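# Close spring-loaded cabinet door and slide its bolt up

## Task

Push the cabinet door shut against the spring that keeps reopening it. Then drive the bolt on the door's top edge far up into the bracket on the frame above it. It only counts if the door stays shut and the bolt stays engaged with the robot no longer holding anything in place.

## Robot and tools

Robot: one arm with seven joints and a two-finger gripper. Every per-joint list, in rows and in results, uses this order: waist, shoulder, upper arm roll, elbow, forearm roll, wrist pitch, wrist roll.

Scene frame: origin on the table top directly under the arm's base. +z is up, and +y is to the left when facing along +x. The base may be slightly tilted. Result angles are in rad and velocities in rad/s.

Row format: a row has 10 numbers, each from -1 to 1.
- Numbers 1 to 7 are joint offsets in the order above. For waist, shoulder, upper arm roll and elbow, 1.0 equals 0.9985 rad. For the last three joints, 1.0 equals 0.8765 rad.
- Number 8 is gripper position: +1 is fully open (85 mm), about -0.8 is where the pads touch, and -1 closes until something blocks the fingers.
- Number 9 is force_limit, the pad force: about 20 N at -1, 128 N at 0 and 235 N at +1.
- Number 10 is speed of the finger gap: about 20, 85 and 150 mm/s at -1, 0 and +1.
- Optionally, 7 more values from 0 to 1 can follow. Each scales one joint's stiffness and stays in effect until you change it.

execute_actions(actions): a list of actions, run in order. Each action is a table of up to 15 rows, one row per 1/30 s control step, so one action lasts 0.5 s. If a table has fewer rows, its last row is repeated for the remaining steps. The joint offsets in every row are measured from the angles at the start of that action, not from the previous row. For a call's first action, that start is the last reported state. An empty list just returns the state and images.

Joint ranges (rad):
- waist, upper arm roll, forearm roll, wrist roll: ±6.283
- shoulder: ±2.250
- elbow: ±2.580
- wrist pitch: ±2.100

An action is rejected if it pushes a joint more than 0.013 rad outward beyond its range. If the first action fails that check, or any action is malformed, the whole call does nothing. A joint sent past its true end stops at that end, and the result reports "joint sent to its limit".

move(target, speed, blocking): target is one 10-number row. Its offsets are measured from the Joint positions in the latest result that showed them. speed is the top rate of the joint with the farthest to go, in rad/s, from 0.01 to 2 (default 0.5). All joints reach the same fraction of their path at the same time, so the gripper traces a curve. A path lasts 0.5 to 10 s, and the move does not avoid obstacles. The finger numbers take effect immediately. The result adds a "move:" line:
- how it ended: done, off_target, moving, held or fault
- limits=held (a check blocked some steps) or limits=none
- which joint is farthest from its target
With blocking=false the result comes back after 0.5 s while the arm keeps moving. Until a result shows the move has ended, other moves and execute_actions are refused, so call wait (for example wait(0)) or stop first. A faster move, or a target set deeper beyond a contact, strikes or presses harder.

wait(seconds): 0 to 10. The arm keeps its last command, and any running move continues. The wait returns early if that move ends.

stop(): brakes a running move, which needs some distance. The fingers are not stopped.

zoom_image(camera, region): camera is cam_high, cam_low or cam_wrist. region is [x0, y0, x1, y1] in that camera's pixels, with (0,0) at the top-left. A region can be at most 504×504.

finished_scene(scene): ends the scene with that number. It cannot be undone. The door and bolt must already stay in place without the robot.

Motion limits: each step, a joint's target may lead its measured angle by at most 0.304 rad (first four joints) or 0.266 rad (last three). With custom stiffness the leads are smaller: 0.208, 0.208, 0.126, 0.156, 0.109, 0.117 and 0.118. Targets are also scaled back so the gripper is never asked to be more than 70 mm from where it is. Large offsets therefore take several actions, and the arm may fall short. "Joint targets" in a result shows what the joints are currently driven toward. "joint command not followed" means the clearance check changed or blocked targets; mounting blocks and posts count as part of the arm.

Gripper readout: object_status values:
- 0: moving
- 1: blocked while opening
- 2: blocked while closing, meaning a grip
- 3: reached the requested position, or closed until the pads touched
position_measured is in counts: 3 is open, about 78 is 60 mm, 130 is 40 mm, 180 is 20 mm and 230 is pads touching. A new force_limit or speed applies only after the position number changes by at least 0.01. As the fingers close, the tips move about 13 mm outward from the arm.

Cameras: all three images are 504×504.
- cam_high sits above and to the right, near (0.64, -0.57, 1.33) m.
- cam_low sits low on the left, near (0.31, 0.99, 0.12) m.
- cam_wrist rides on the gripper and has no given pose.
Calibration data are supplied but may be off by a few degrees or millimetres.

What to avoid:
- Slamming or striking the door hard, pressing excessively, or dropping anything.
- Contact torque reaching 51.3 N m on the first four joints or 32.3 N m on the wrist joints. That causes a torque fault: a 10 s halt, and the rest of the call is skipped.
- Holding loads for a long time. Motors heat up; a MOTOR HOT warning starts at 60 °C, and at 75 °C an OVER-TEMPERATURE FAULT lets the arm sag.
- Finishing the scene before the bolt holds the door shut by itself. A gentle push and a slow, smooth bolt slide are best.

Each tool is called after ">>>" as a command line: name --argument value for each argument, lists and objects as JSON in quotes; but a table of rows of numbers goes row by row, as --pt "numbers of a row", without its own name.

## Session

I'll start by looking at the current state of the scene.

>>> execute_actions --actions '[]'

Scene clock: 0.00 s.
position_measured=3 object_status=3
Joint names: [waist, shoulder, upper arm roll, elbow, forearm roll, wrist pitch, wrist roll]
Joint positions: [ 1.117  1.161 -0.528  0.994 -0.594  1.217  2.674]
Joint velocities: [-0.    -0.    -0.002 -0.001 -0.    -0.    -0.001]
Joint targets: [1.117 1.161 -0.528 0.994 -0.594 1.217 2.674]
Joint stiffness scale: [1. 1. 1. 1. 1. 1. 1.]

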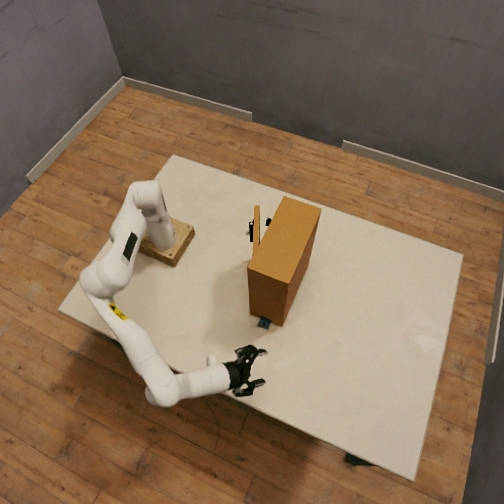

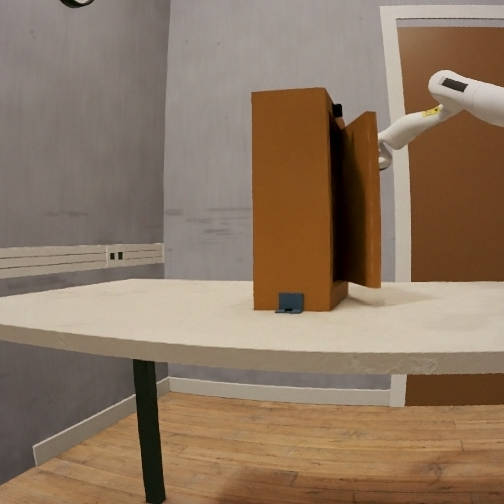

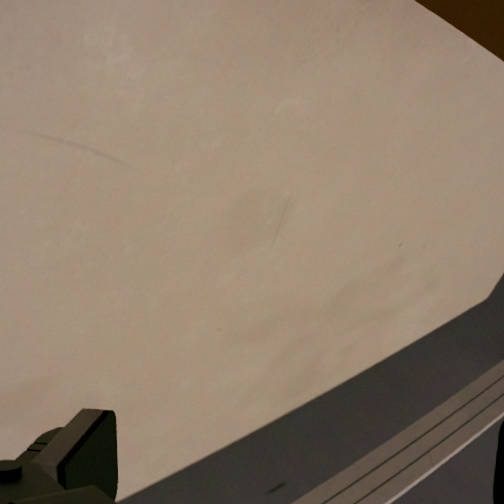

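>>> zoom_image --camera "cam_high" --region '[200, 170, 360, 340]'

>>> zoom_image --camera "cam_low" --region '[230, 70, 430, 330]'

Region (200, 170, 360, 340) of cam_high's 504x504 image, scaled by 2.965, with more detail than that image has; it fills the left 474 columns of this view, and the rest is white.

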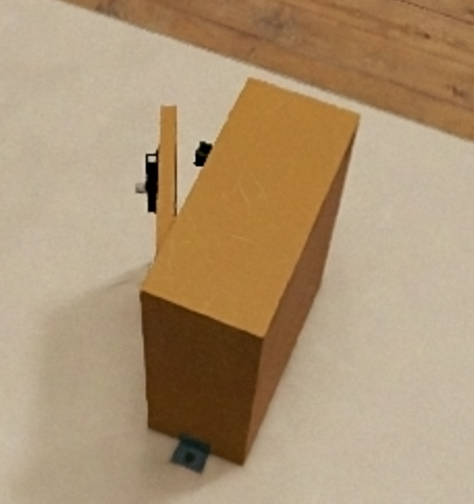

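Region (230, 70, 430, 330) of cam_low's 504x504 image, scaled by 1.938, with more detail than that image has; it fills the left 388 columns of this view, and the rest is white.

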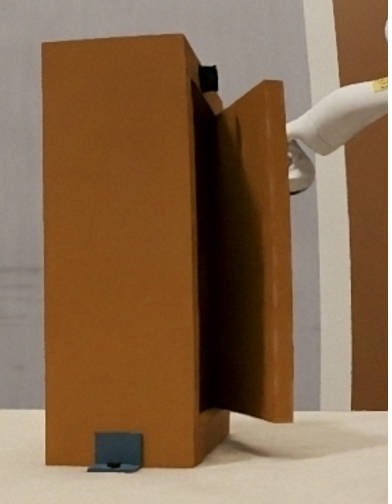

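>>> zoom_image --camera "cam_high" --region '[235, 195, 295, 265]'

>>> zoom_image --camera "cam_low" --region '[310, 80, 400, 170]'

>>> zoom_image --camera "cam_high" --region '[60, 160, 300, 420]'

Region (235, 195, 295, 265) of cam_high's 504x504 image, scaled by 7.200, with more detail than that image has; it fills the left 432 columns of this view, and the rest is white.

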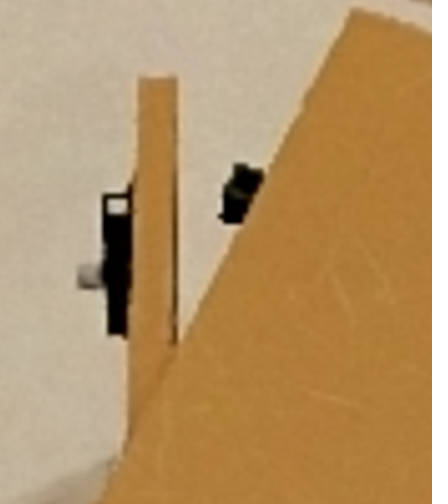

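Region (310, 80, 400, 170) of cam_low's 504x504 image, scaled by 5.600, with more detail than that image has.

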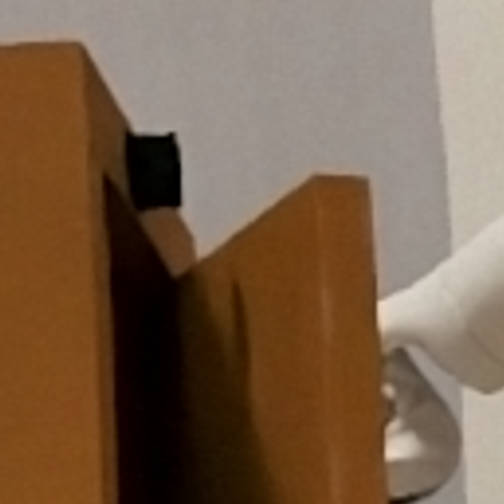

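Region (60, 160, 300, 420) of cam_high's 504x504 image, scaled by 1.938, with more detail than that image has; it fills the left 465 columns of this view, and the rest is white.

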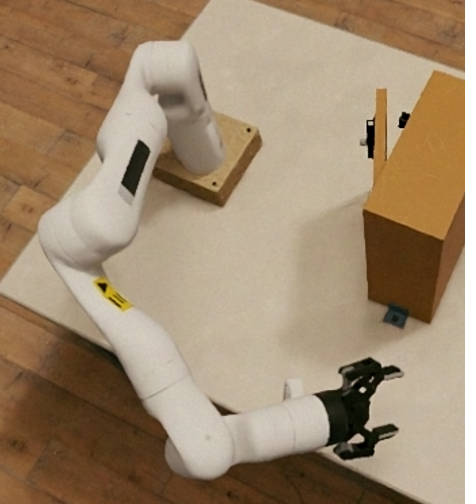

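>>> zoom_image --camera "cam_high" --region '[110, 170, 210, 280]'

>>> zoom_image --camera "cam_high" --region '[140, 330, 290, 420]'

>>> zoom_image --camera "cam_low" --region '[370, 50, 504, 190]'

Region (110, 170, 210, 280) of cam_high's 504x504 image, scaled by 4.582, with more detail than that image has; it fills the left 458 columns of this view, and the rest is white.

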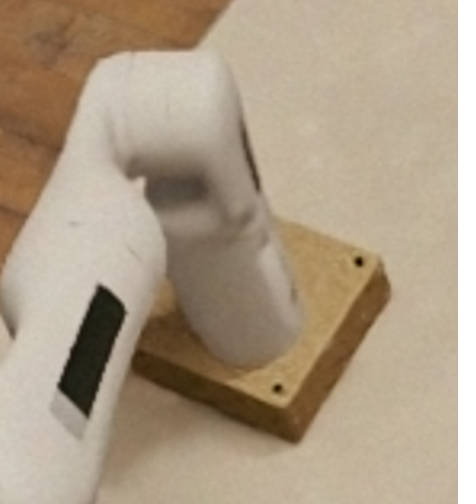

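Region (140, 330, 290, 420) of cam_high's 504x504 image, scaled by 3.360, with more detail than that image has; it fills the top 302 rows of this view, and the rest is white.

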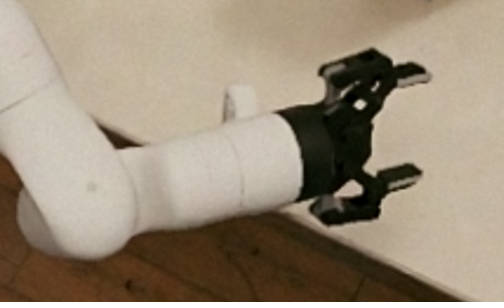

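Region (370, 50, 504, 190) of cam_low's 504x504 image, scaled by 3.600, with more detail than that image has; it fills the left 482 columns of this view, and the rest is white.

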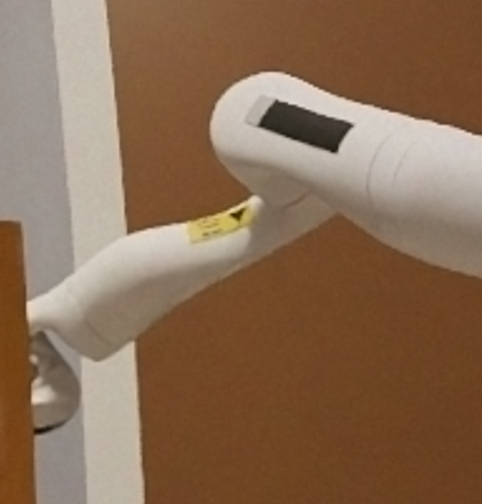

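>>> move --target '[0.3335, -0.2113, 0.4286, 0.9574, -0.3491, 0.1517, -0.8831, 0.0, 0.0, 0.0]' --speed 0.8

Scene clock: 108.97 s.
position_measured=128 object_status=3
Joint names: [waist, shoulder, upper arm roll, elbow, forearm roll, wrist pitch, wrist roll]
Joint positions: [ 1.447  0.953 -0.103  1.947 -0.892  1.343  1.907]
Joint velocities: [ 0.003 -0.002  0.001  0.001 -0.     0.001 -0.001]
Joint targets: [1.450 0.950 -0.100 1.950 -0.900 1.350 1.900]
Joint stiffness scale: [1. 1. 1. 1. 1. 1. 1.]
move: done; limits=none; farthest joint: the forearm roll, 0.008 radians from its target (0.306 radians at the start)

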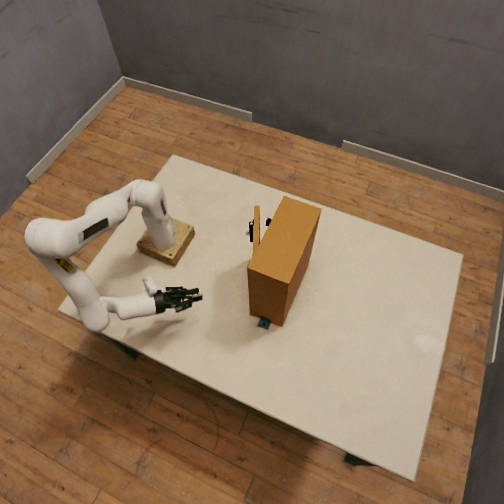

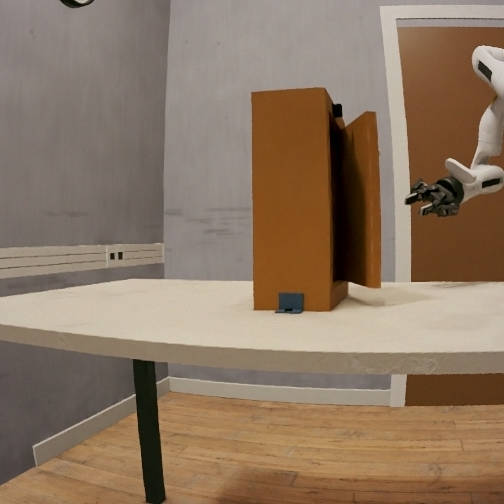

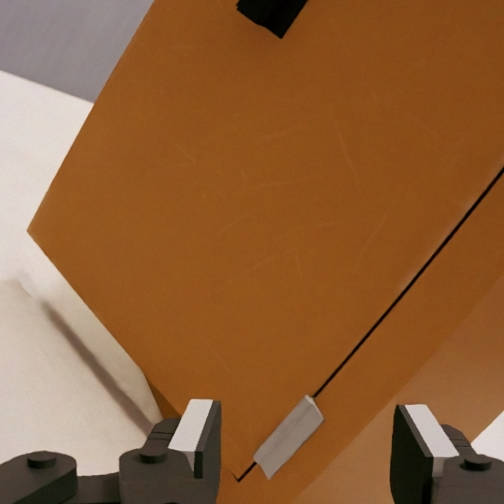

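>>> move --target '[-0.3315, -0.009, 0.1032, 0.4367, -0.3137, 0.1164, -0.259, 0.0, 0.0, 0.0]' --speed 0.5

Scene clock: 111.57 s.
position_measured=128 object_status=3
Joint names: [waist, shoulder, upper arm roll, elbow, forearm roll, wrist pitch, wrist roll]
Joint positions: [ 1.119  0.946 -0.003  2.38  -1.159  1.439  1.688]
Joint velocities: [-0.003  0.    -0.002  0.    -0.    -0.     0.001]
Joint targets: [1.116 0.944 0.000 2.383 -1.167 1.445 1.680]
Joint stiffness scale: [1. 1. 1. 1. 1. 1. 1.]
move: done; limits=none; farthest joint: the forearm roll, 0.008 radians from its target (0.275 radians at the start)

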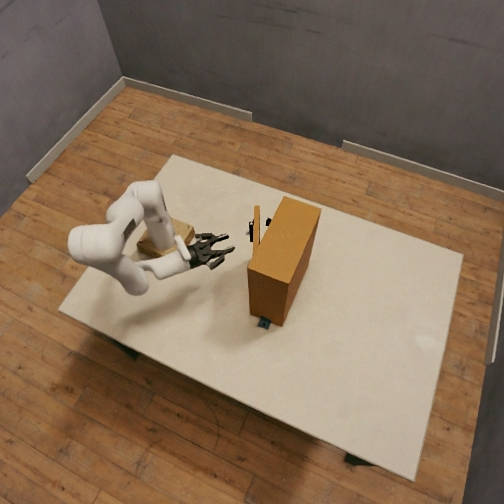

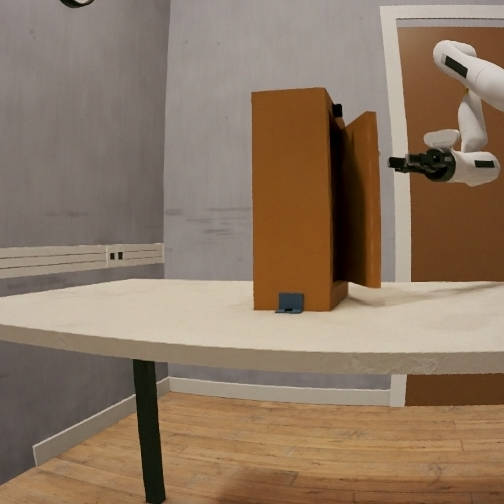

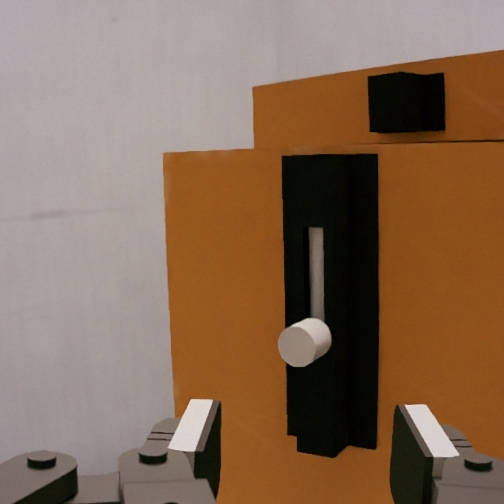

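>>> zoom_image --camera "cam_low" --region '[320, 90, 504, 200]'

>>> zoom_image --camera "cam_high" --region '[160, 190, 300, 290]'

Region (320, 90, 504, 200) of cam_low's 504x504 image, scaled by 2.739, with more detail than that image has; it fills the top 301 rows of this view, and the rest is white.

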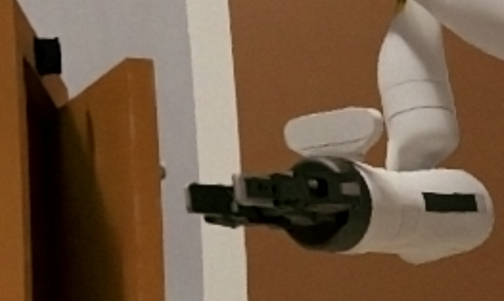

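Region (160, 190, 300, 290) of cam_high's 504x504 image, scaled by 3.600, with more detail than that image has; it fills the top 360 rows of this view, and the rest is white.

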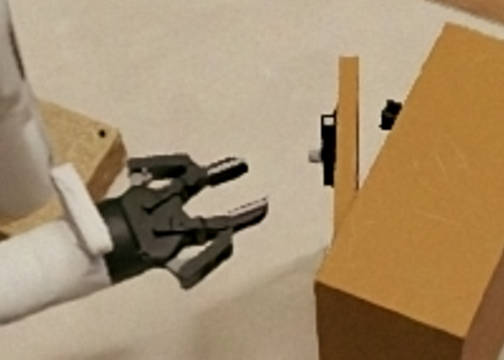

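>>> move --target '[-0.0651, 0.0681, 0.006, 0.0461, -0.0993, -0.0297, 0.1209, -1.0, 0.0, 0.0]' --speed 0.2

Scene clock: 143.13 s.
position_measured=232 object_status=3
Joint names: [waist, shoulder, upper arm roll, elbow, forearm roll, wrist pitch, wrist roll]
Joint positions: [ 1.056  1.011  0.     2.423 -1.238  1.419  1.786]
Joint velocities: [-0.002  0.003  0.     0.    -0.     0.     0.   ]
Joint targets: [1.054 1.014 0.003 2.426 -1.246 1.413 1.794]
Joint stiffness scale: [1. 1. 1. 1. 1. 1. 1.]
move: done; limits=none; farthest joint: the forearm roll, 0.008 radians from its target (0.087 radians at the start)

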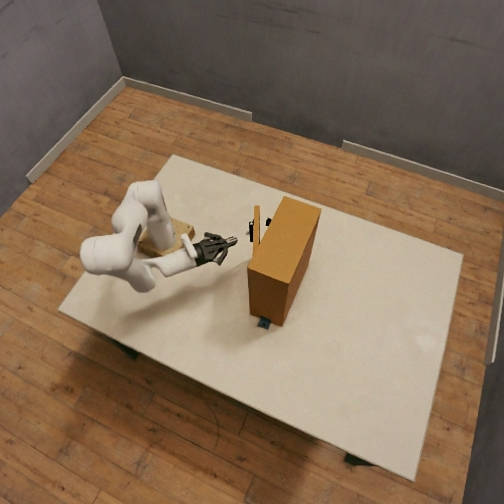

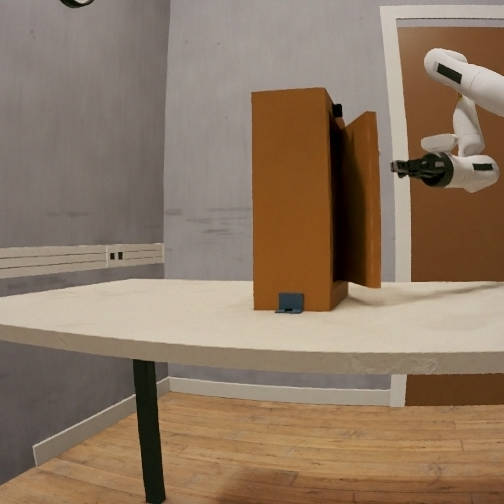

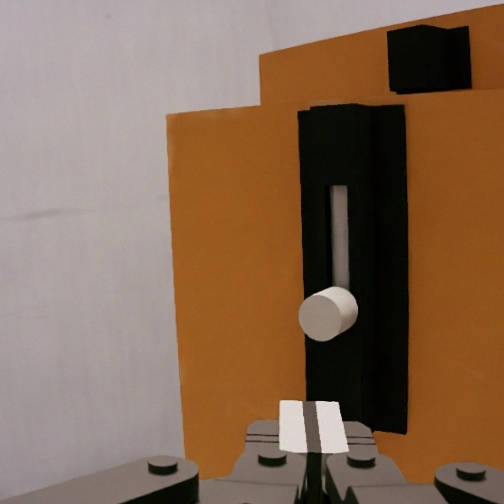

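>>> zoom_image --camera "cam_high" --region '[190, 195, 290, 275]'

>>> zoom_image --camera "cam_low" --region '[340, 110, 460, 200]'

Region (190, 195, 290, 275) of cam_high's 504x504 image, scaled by 5.040, with more detail than that image has; it fills the top 403 rows of this view, and the rest is white.

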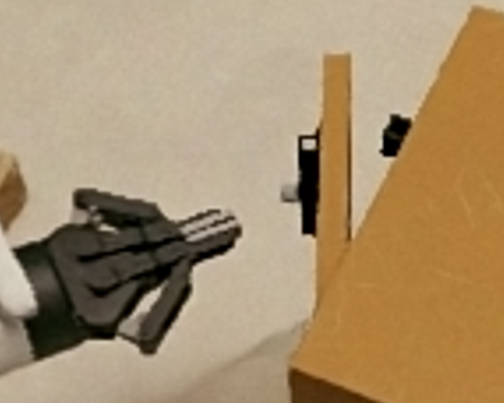

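Region (340, 110, 460, 200) of cam_low's 504x504 image, scaled by 4.200, with more detail than that image has; it fills the top 378 rows of this view, and the rest is white.

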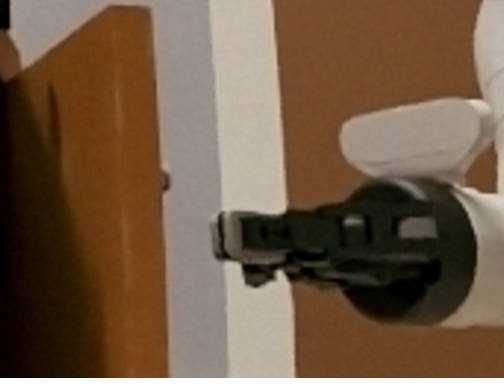

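>>> move --target '[-0.1362, 0.0245, 0.003, 0.0371, -0.1643, 0.0399, 0.0833, -1.0, 0.0, 0.0]' --speed 0.15

Scene clock: 159.27 s.
position_measured=232 object_status=3
Joint names: [waist, shoulder, upper arm roll, elbow, forearm roll, wrist pitch, wrist roll]
Joint positions: [ 0.923  1.033  0.     2.457 -1.374  1.448  1.852]
Joint velocities: [-0.003  0.     0.     0.    -0.     0.     0.001]
Joint targets: [0.920 1.036 0.003 2.460 -1.382 1.454 1.859]
Joint stiffness scale: [1. 1. 1. 1. 1. 1. 1.]
move: done; limits=none; farthest joint: the forearm roll, 0.008 radians from its target (0.144 radians at the start)

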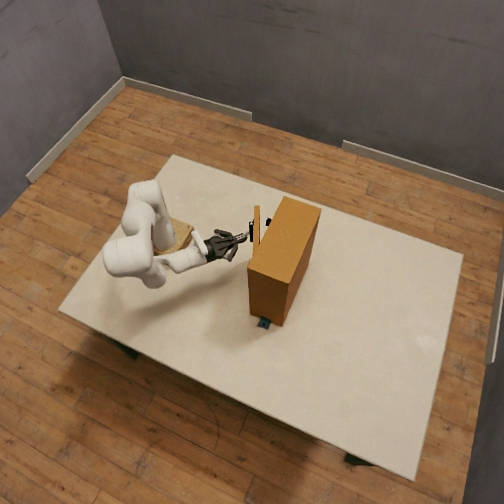

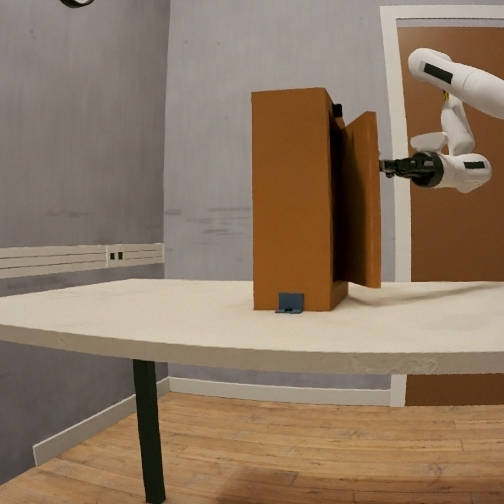

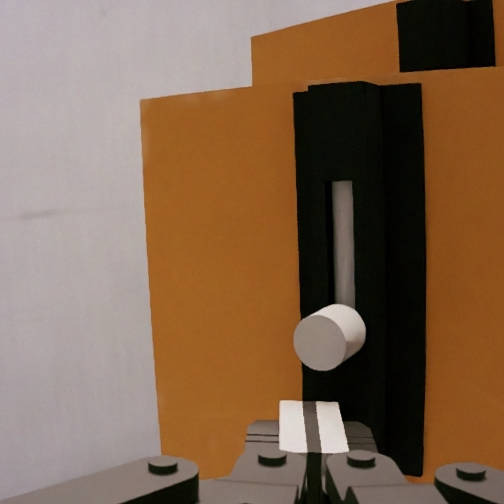

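>>> move --target '[-0.1062, 0.008, 0.003, -0.006, -0.1221, 0.0434, 0.0171, -1.0, 0.0, 0.0]' --speed 0.06

Scene clock: 163.50 s.
position_measured=232 object_status=3
Joint names: [waist, shoulder, upper arm roll, elbow, forearm roll, wrist pitch, wrist roll]
Joint positions: [ 0.819  1.038  0.001  2.454 -1.473  1.479  1.859]
Joint velocities: [-0.004  0.     0.     0.    -0.    -0.     0.   ]
Joint targets: [0.817 1.041 0.003 2.451 -1.481 1.486 1.867]
Joint stiffness scale: [1. 1. 1. 1. 1. 1. 1.]
move: done; limits=none; farthest joint: the forearm roll, 0.008 radians from its target (0.107 radians at the start)

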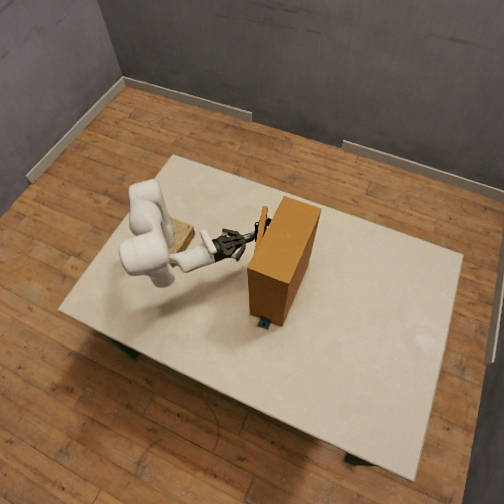

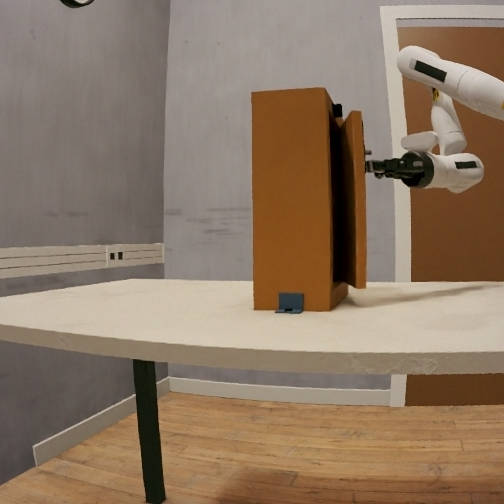

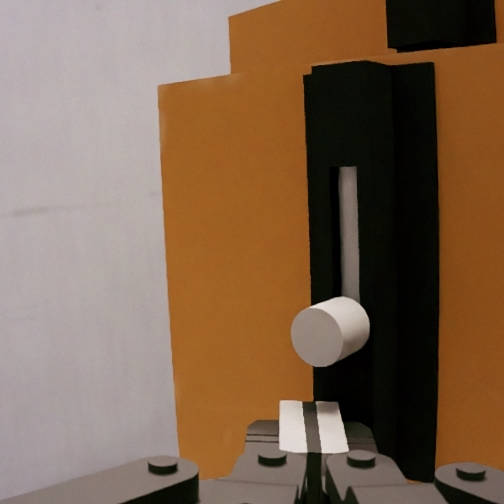

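>>> move --target '[-0.0641, -0.0185, 0.002, -0.028, -0.0734, 0.0342, -0.054, -1.0, 0.0, 0.0]' --speed 0.05

Scene clock: 167.57 s.
position_measured=232 object_status=3
Joint names: [waist, shoulder, upper arm roll, elbow, forearm roll, wrist pitch, wrist roll]
Joint positions: [ 0.758  1.023  0.001  2.429 -1.529  1.503  1.819]
Joint velocities: [-0.002 -0.001  0.    -0.    -0.     0.     0.   ]
Joint targets: [0.755 1.020 0.003 2.426 -1.537 1.509 1.812]
Joint stiffness scale: [1. 1. 1. 1. 1. 1. 1.]
move: done; limits=none; farthest joint: the forearm roll, 0.008 radians from its target (0.064 radians at the start)

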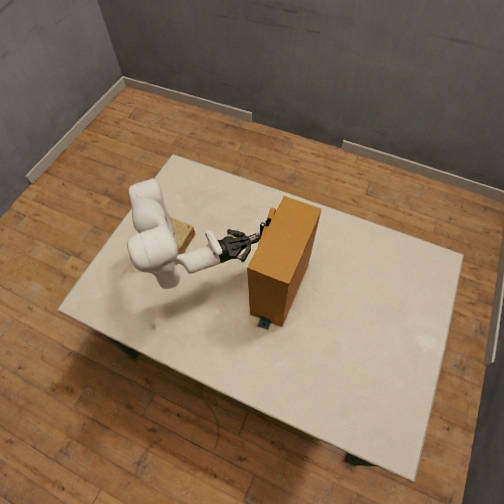

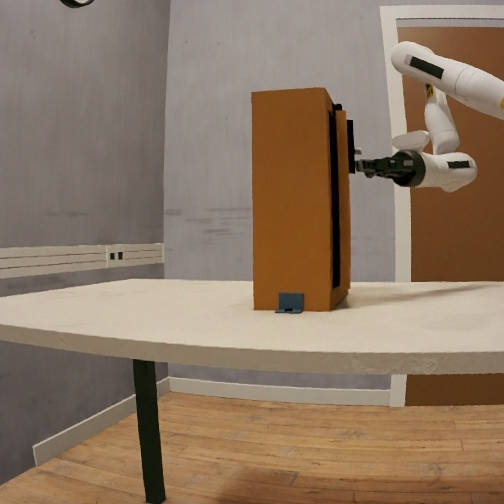

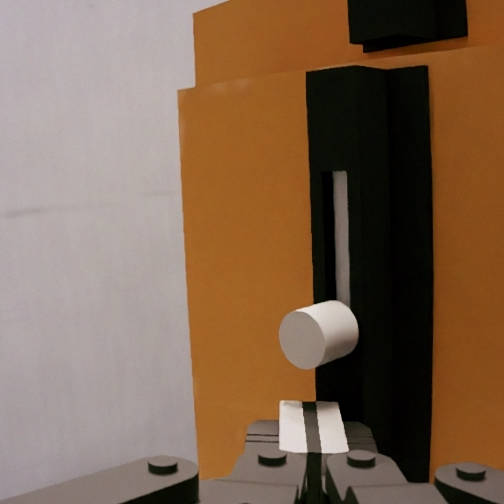

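>>> zoom_image --camera "cam_low" --region '[310, 85, 420, 195]'

>>> zoom_image --camera "cam_high" --region '[210, 190, 300, 270]'

Region (310, 85, 420, 195) of cam_low's 504x504 image, scaled by 4.582, with more detail than that image has.

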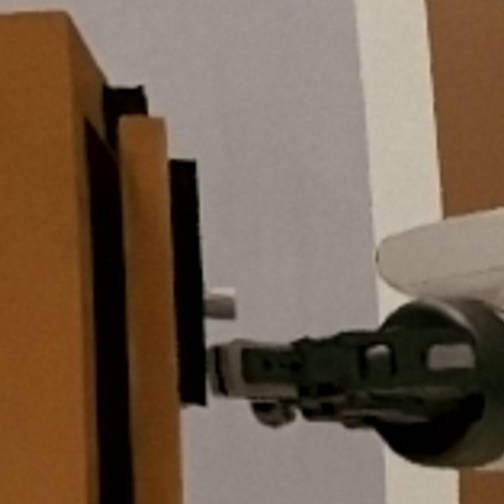

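Region (210, 190, 300, 270) of cam_high's 504x504 image, scaled by 5.600, with more detail than that image has.

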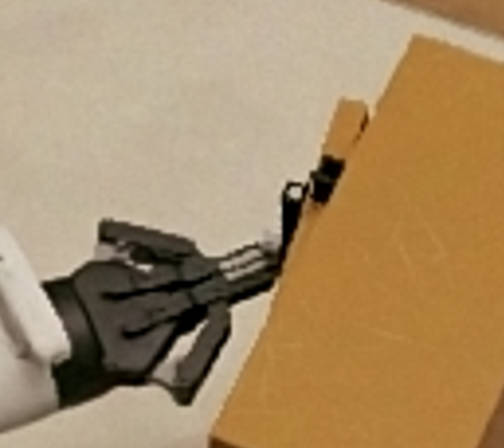

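>>> move --target '[-0.0487, -0.0166, 0.002, -0.0286, -0.0566, 0.0233, -0.052, -1.0, 0.0, 0.0]' --speed 0.04

>>> zoom_image --camera "cam_low" --region '[310, 85, 420, 195]'

Scene clock: 173.27 s.
position_measured=232 object_status=3
Joint names: [waist, shoulder, upper arm roll, elbow, forearm roll, wrist pitch, wrist roll]
Joint positions: [ 0.713  1.009  0.001  2.404 -1.57   1.516  1.781]
Joint velocities: [-0.002 -0.001  0.    -0.     0.    -0.001 -0.001]
Joint targets: [0.709 1.006 0.003 2.401 -1.579 1.523 1.774]
Joint stiffness scale: [1. 1. 1. 1. 1. 1. 1.]
move: done; limits=none; farthest joint: the forearm roll, 0.009 radians from its target (0.049 radians at the start)

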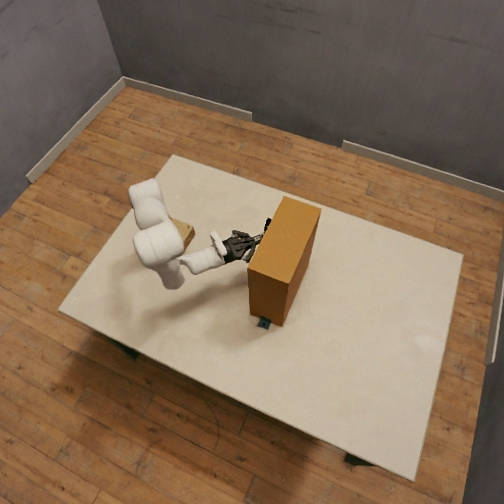

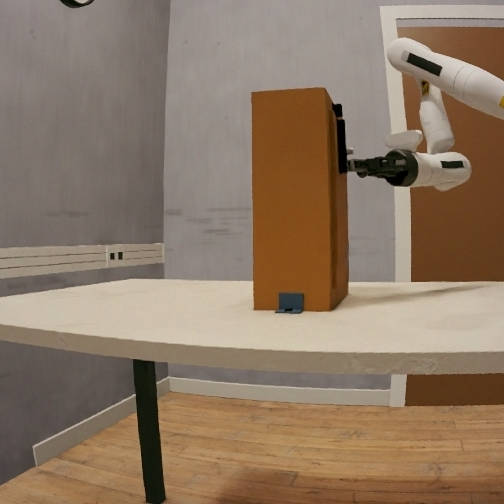

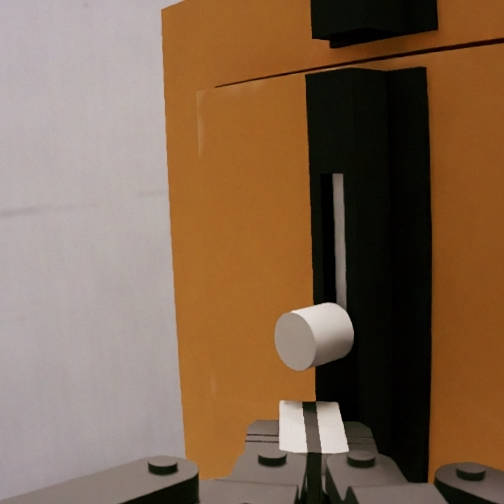

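Region (310, 85, 420, 195) of cam_low's 504x504 image, scaled by 4.582, with more detail than that image has.

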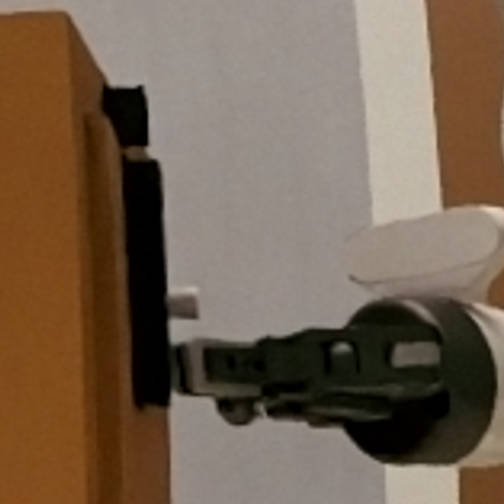

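>>> move --target '[-0.016, -0.0051, 0.002, -0.014, -0.0234, 0.0118, -0.0222, -1.0, 0.0, 0.0]' --speed 0.02

>>> zoom_image --camera "cam_low" --region '[310, 85, 420, 195]'

Scene clock: 179.67 s.
position_measured=232 object_status=3
Joint names: [waist, shoulder, upper arm roll, elbow, forearm roll, wrist pitch, wrist roll]
Joint positions: [ 0.702  1.007  0.003  2.396 -1.576  1.519  1.77 ]
Joint velocities: [-0.001 -0.001  0.002 -0.001 -0.     0.     0.001]
Joint targets: [0.697 1.004 0.003 2.390 -1.590 1.526 1.762]
Joint stiffness scale: [1. 1. 1. 1. 1. 1. 1.]
move: off_target; limits=none; farthest joint: the forearm roll, 0.015 radians from its target (0.021 radians at the start)

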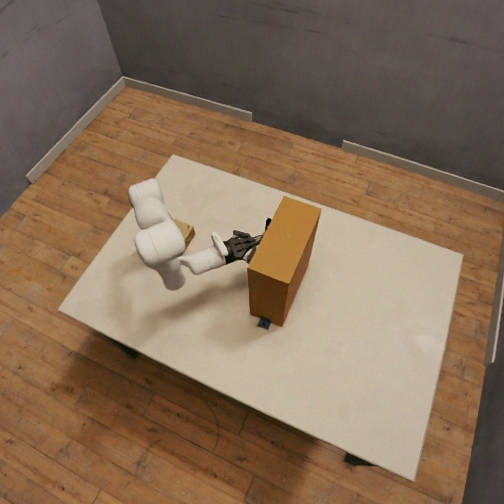

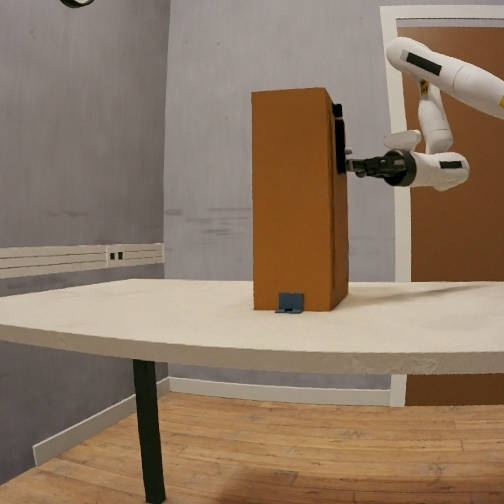

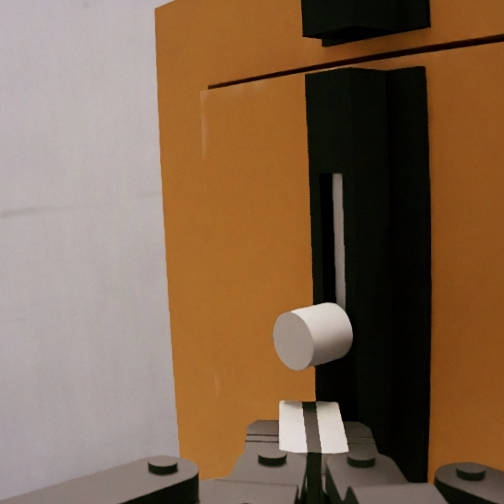

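Region (310, 85, 420, 195) of cam_low's 504x504 image, scaled by 4.582, with more detail than that image has.

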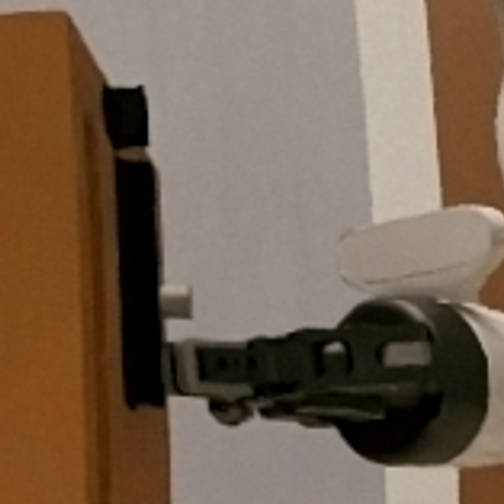

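>>> zoom_image --camera "cam_low" --region '[315, 85, 365, 135]'

>>> zoom_image --camera "cam_wrist" --region '[150, 0, 450, 200]'

>>> zoom_image --camera "cam_low" --region '[315, 250, 365, 320]'

Region (315, 85, 365, 135) of cam_low's 504x504 image, scaled by 10.080, with more detail than that image has.

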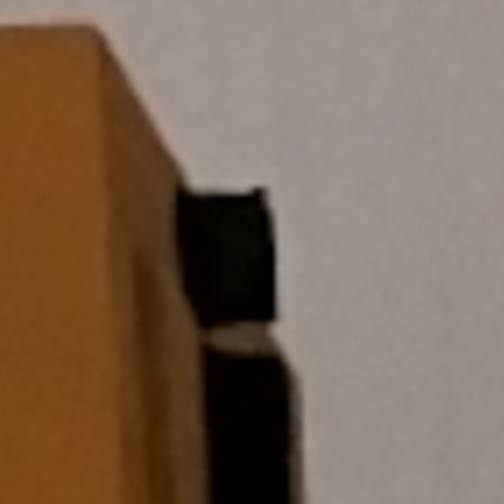

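Region (150, 0, 450, 200) of cam_wrist's 504x504 image, scaled by 1.680.

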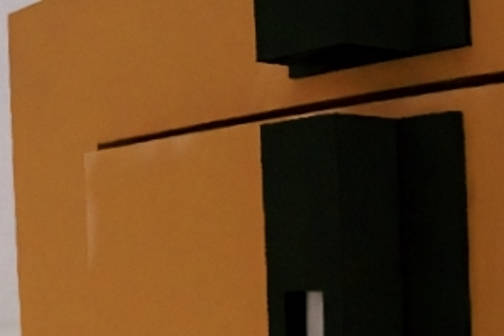

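Region (315, 250, 365, 320) of cam_low's 504x504 image, scaled by 7.200, with more detail than that image has; it fills the left 360 columns of this view, and the rest is white.

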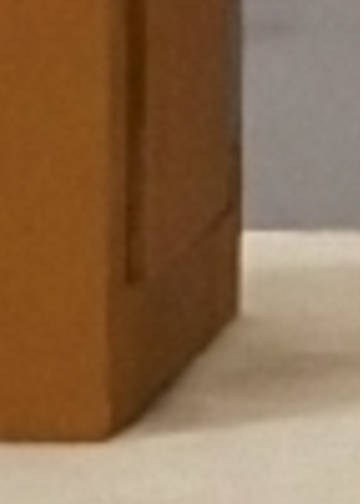

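>>> execute_actions --actions '[[[-0.006,-0.0032,0,-0.0069,-0.017,0.0083,-0.0102,-1,0,0],[-0.007,-0.0033,0,-0.0078,-0.0181,0.0086,-0.0114,-1,0,0],[-0.0079,-0.0035,0,-0.0086,-0.0192,0.0089,-0.0125,-1,0,0],[-0.0088,-0.0037,0,-0.0095,-0.0202,0.0092,-0.0137,-1,0,0],[-0.0098,-0.0039,0,-0.0104,-0.0213,0.0095,-0.0148,-1,0,0],[-0.0108,-0.004,0,-0.0113,-0.0223,0.0098,-0.0159,-1,0,0],[-0.0117,-0.0042,0,-0.0122,-0.0234,0.0101,-0.0171,-1,0,0],[-0.0127,-0.0044,0,-0.013,-0.0244,0.0104,-0.0182,-1,0,0],[-0.0136,-0.0045,0,-0.0139,-0.0255,0.0107,-0.0194,-1,0,0],[-0.0146,-0.0047,0,-0.0148,-0.0265,0.011,-0.0205,-1,0,0]]]'

>>> zoom_image --camera "cam_low" --region '[315, 85, 365, 135]'

>>> zoom_image --camera "cam_low" --region '[315, 250, 365, 320]'

Scene clock: 186.70 s.
position_measured=232 object_status=3
Joint names: [waist, shoulder, upper arm roll, elbow, forearm roll, wrist pitch, wrist roll]
Joint positions: [ 0.694  1.005  0.004  2.388 -1.581  1.522  1.76 ]
Joint velocities: [-0.004 -0.001  0.003 -0.002 -0.     0.001 -0.001]
Joint targets: [0.687 1.002 0.003 2.381 -1.599 1.529 1.752]
Joint stiffness scale: [1. 1. 1. 1. 1. 1. 1.]

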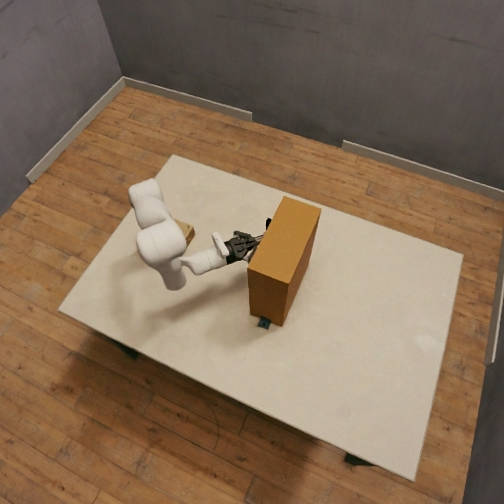

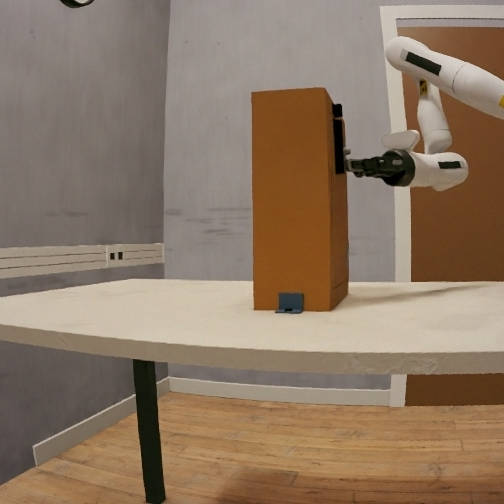

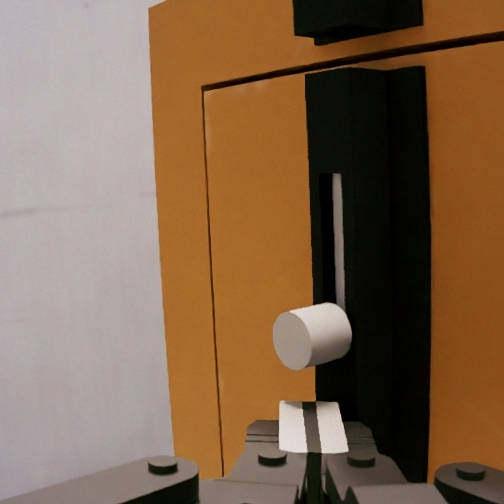

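Region (315, 85, 365, 135) of cam_low's 504x504 image, scaled by 10.080, with more detail than that image has.

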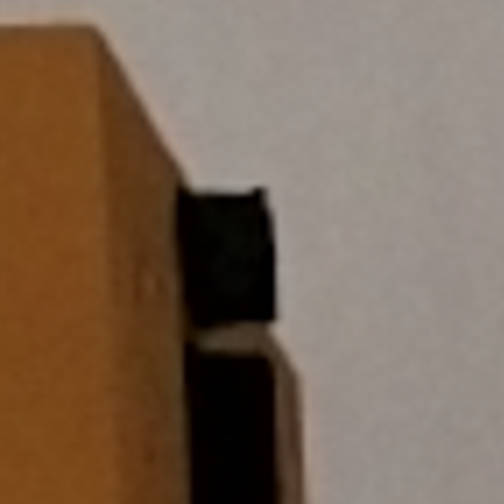

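Region (315, 250, 365, 320) of cam_low's 504x504 image, scaled by 7.200, with more detail than that image has; it fills the left 360 columns of this view, and the rest is white.

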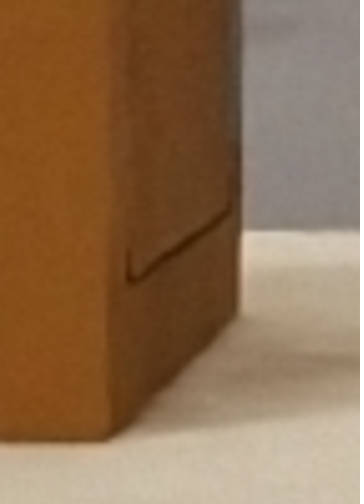

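>>> execute_actions --actions '[[[-0.0072,-0.0053,-0.001,-0.0064,-0.0207,0.008,-0.0113,-1,0,0],[-0.0075,-0.0076,-0.001,-0.0058,-0.0209,0.0081,-0.0135,-1,0,0],[-0.0077,-0.0099,-0.001,-0.0052,-0.021,0.0081,-0.0157,-1,0,0],[-0.008,-0.0122,-0.001,-0.0046,-0.0212,0.0081,-0.0179,-1,0,0],[-0.0082,-0.0145,-0.001,-0.004,-0.0214,0.0081,-0.0201,-1,0,0],[-0.0084,-0.0168,-0.001,-0.0034,-0.0216,0.0082,-0.0223,-1,0,0],[-0.0087,-0.0191,-0.001,-0.0028,-0.0218,0.0082,-0.0245,-1,0,0],[-0.0089,-0.0214,-0.001,-0.0023,-0.0219,0.0082,-0.0266,-1,0,0],[-0.0092,-0.0237,-0.001,-0.0017,-0.0221,0.0082,-0.0288,-1,0,0],[-0.0094,-0.026,-0.001,-0.0011,-0.0223,0.0083,-0.031,-1,0,0],[-0.0096,-0.0283,-0.001,-0.0005,-0.0225,0.0083,-0.0332,-1,0,0],[-0.0099,-0.0306,-0.001,0.0001,-0.0227,0.0083,-0.0354,-1,0,0],[-0.0101,-0.0329,-0.001,0.0007,-0.0228,0.0083,-0.0376,-1,0,0],[-0.0104,-0.0352,-0.001,0.0013,-0.023,0.0084,-0.0398,-1,0,0],[-0.0106,-0.0375,-0.001,0.0019,-0.0232,0.0084,-0.042,-1,0,0]]]'

>>> wait --seconds 0.3

>>> zoom_image --camera "cam_low" --region '[310, 85, 420, 195]'

Scene clock: 201.50 s.
position_measured=232 object_status=3
Joint names: [waist, shoulder, upper arm roll, elbow, forearm roll, wrist pitch, wrist roll]
Joint positions: [ 0.688  0.985  0.011  2.39  -1.583  1.514  1.734]
Joint velocities: [-0.01  -0.055  0.01   0.015 -0.012 -0.035 -0.059]
Joint targets: [0.683 0.968 0.003 2.390 -1.601 1.529 1.723]
Joint stiffness scale: [1. 1. 1. 1. 1. 1. 1.]

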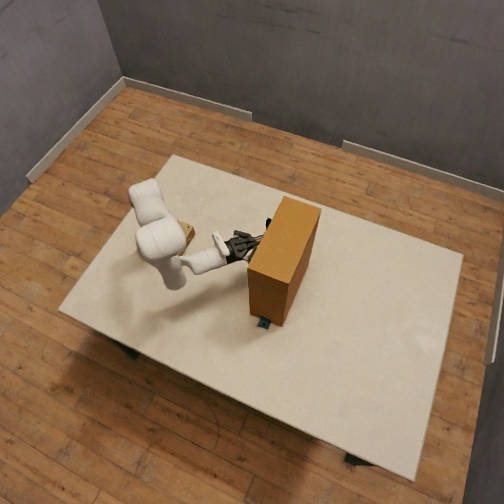

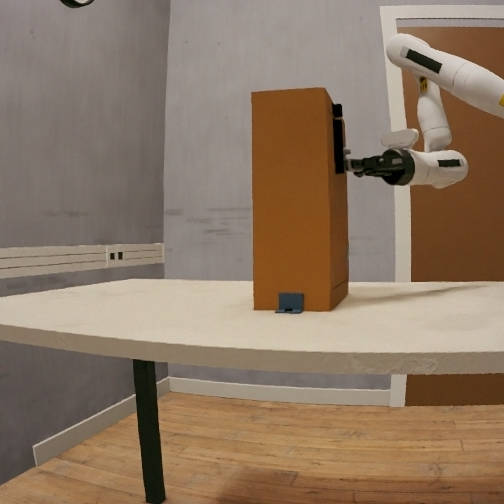

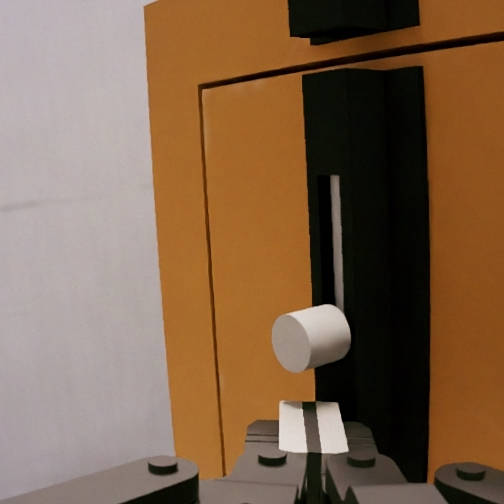

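Scene clock: 201.80 s.
position_measured=232 object_status=3
Joint names: [waist, shoulder, upper arm roll, elbow, forearm roll, wrist pitch, wrist roll]
Joint positions: [ 0.687  0.98   0.012  2.392 -1.584  1.51   1.73 ]
Joint velocities: [-0.001 -0.004  0.    -0.    -0.    -0.002 -0.001]
Joint targets: [0.683 0.968 0.003 2.390 -1.601 1.529 1.723]
Joint stiffness scale: [1. 1. 1. 1. 1. 1. 1.]
wait: 0.30 s; no rest

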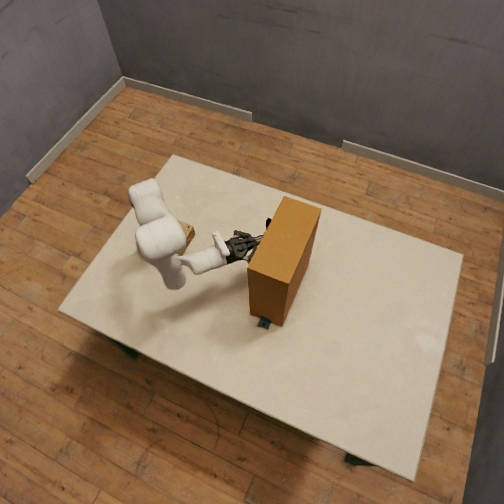

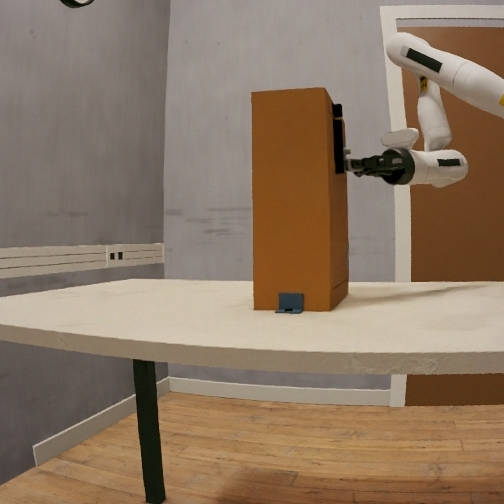

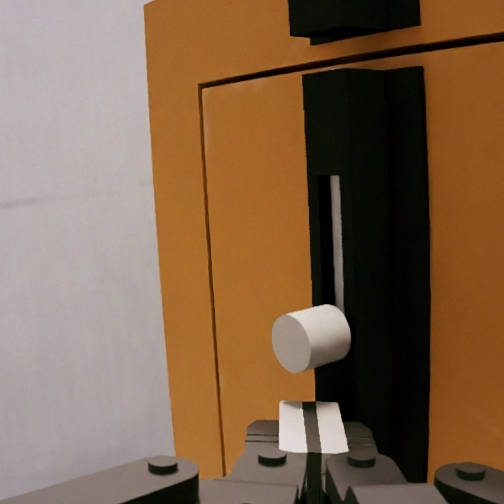

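Region (310, 85, 420, 195) of cam_low's 504x504 image, scaled by 4.582, with more detail than that image has.

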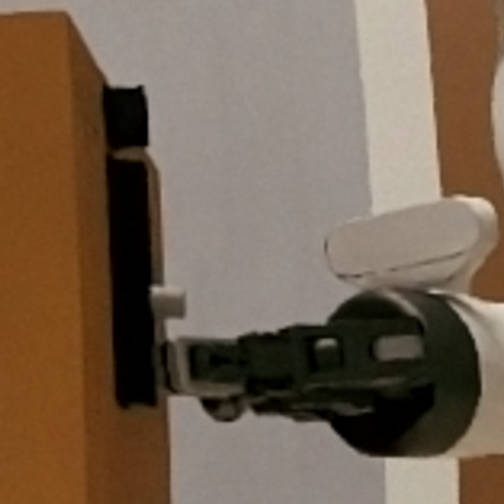

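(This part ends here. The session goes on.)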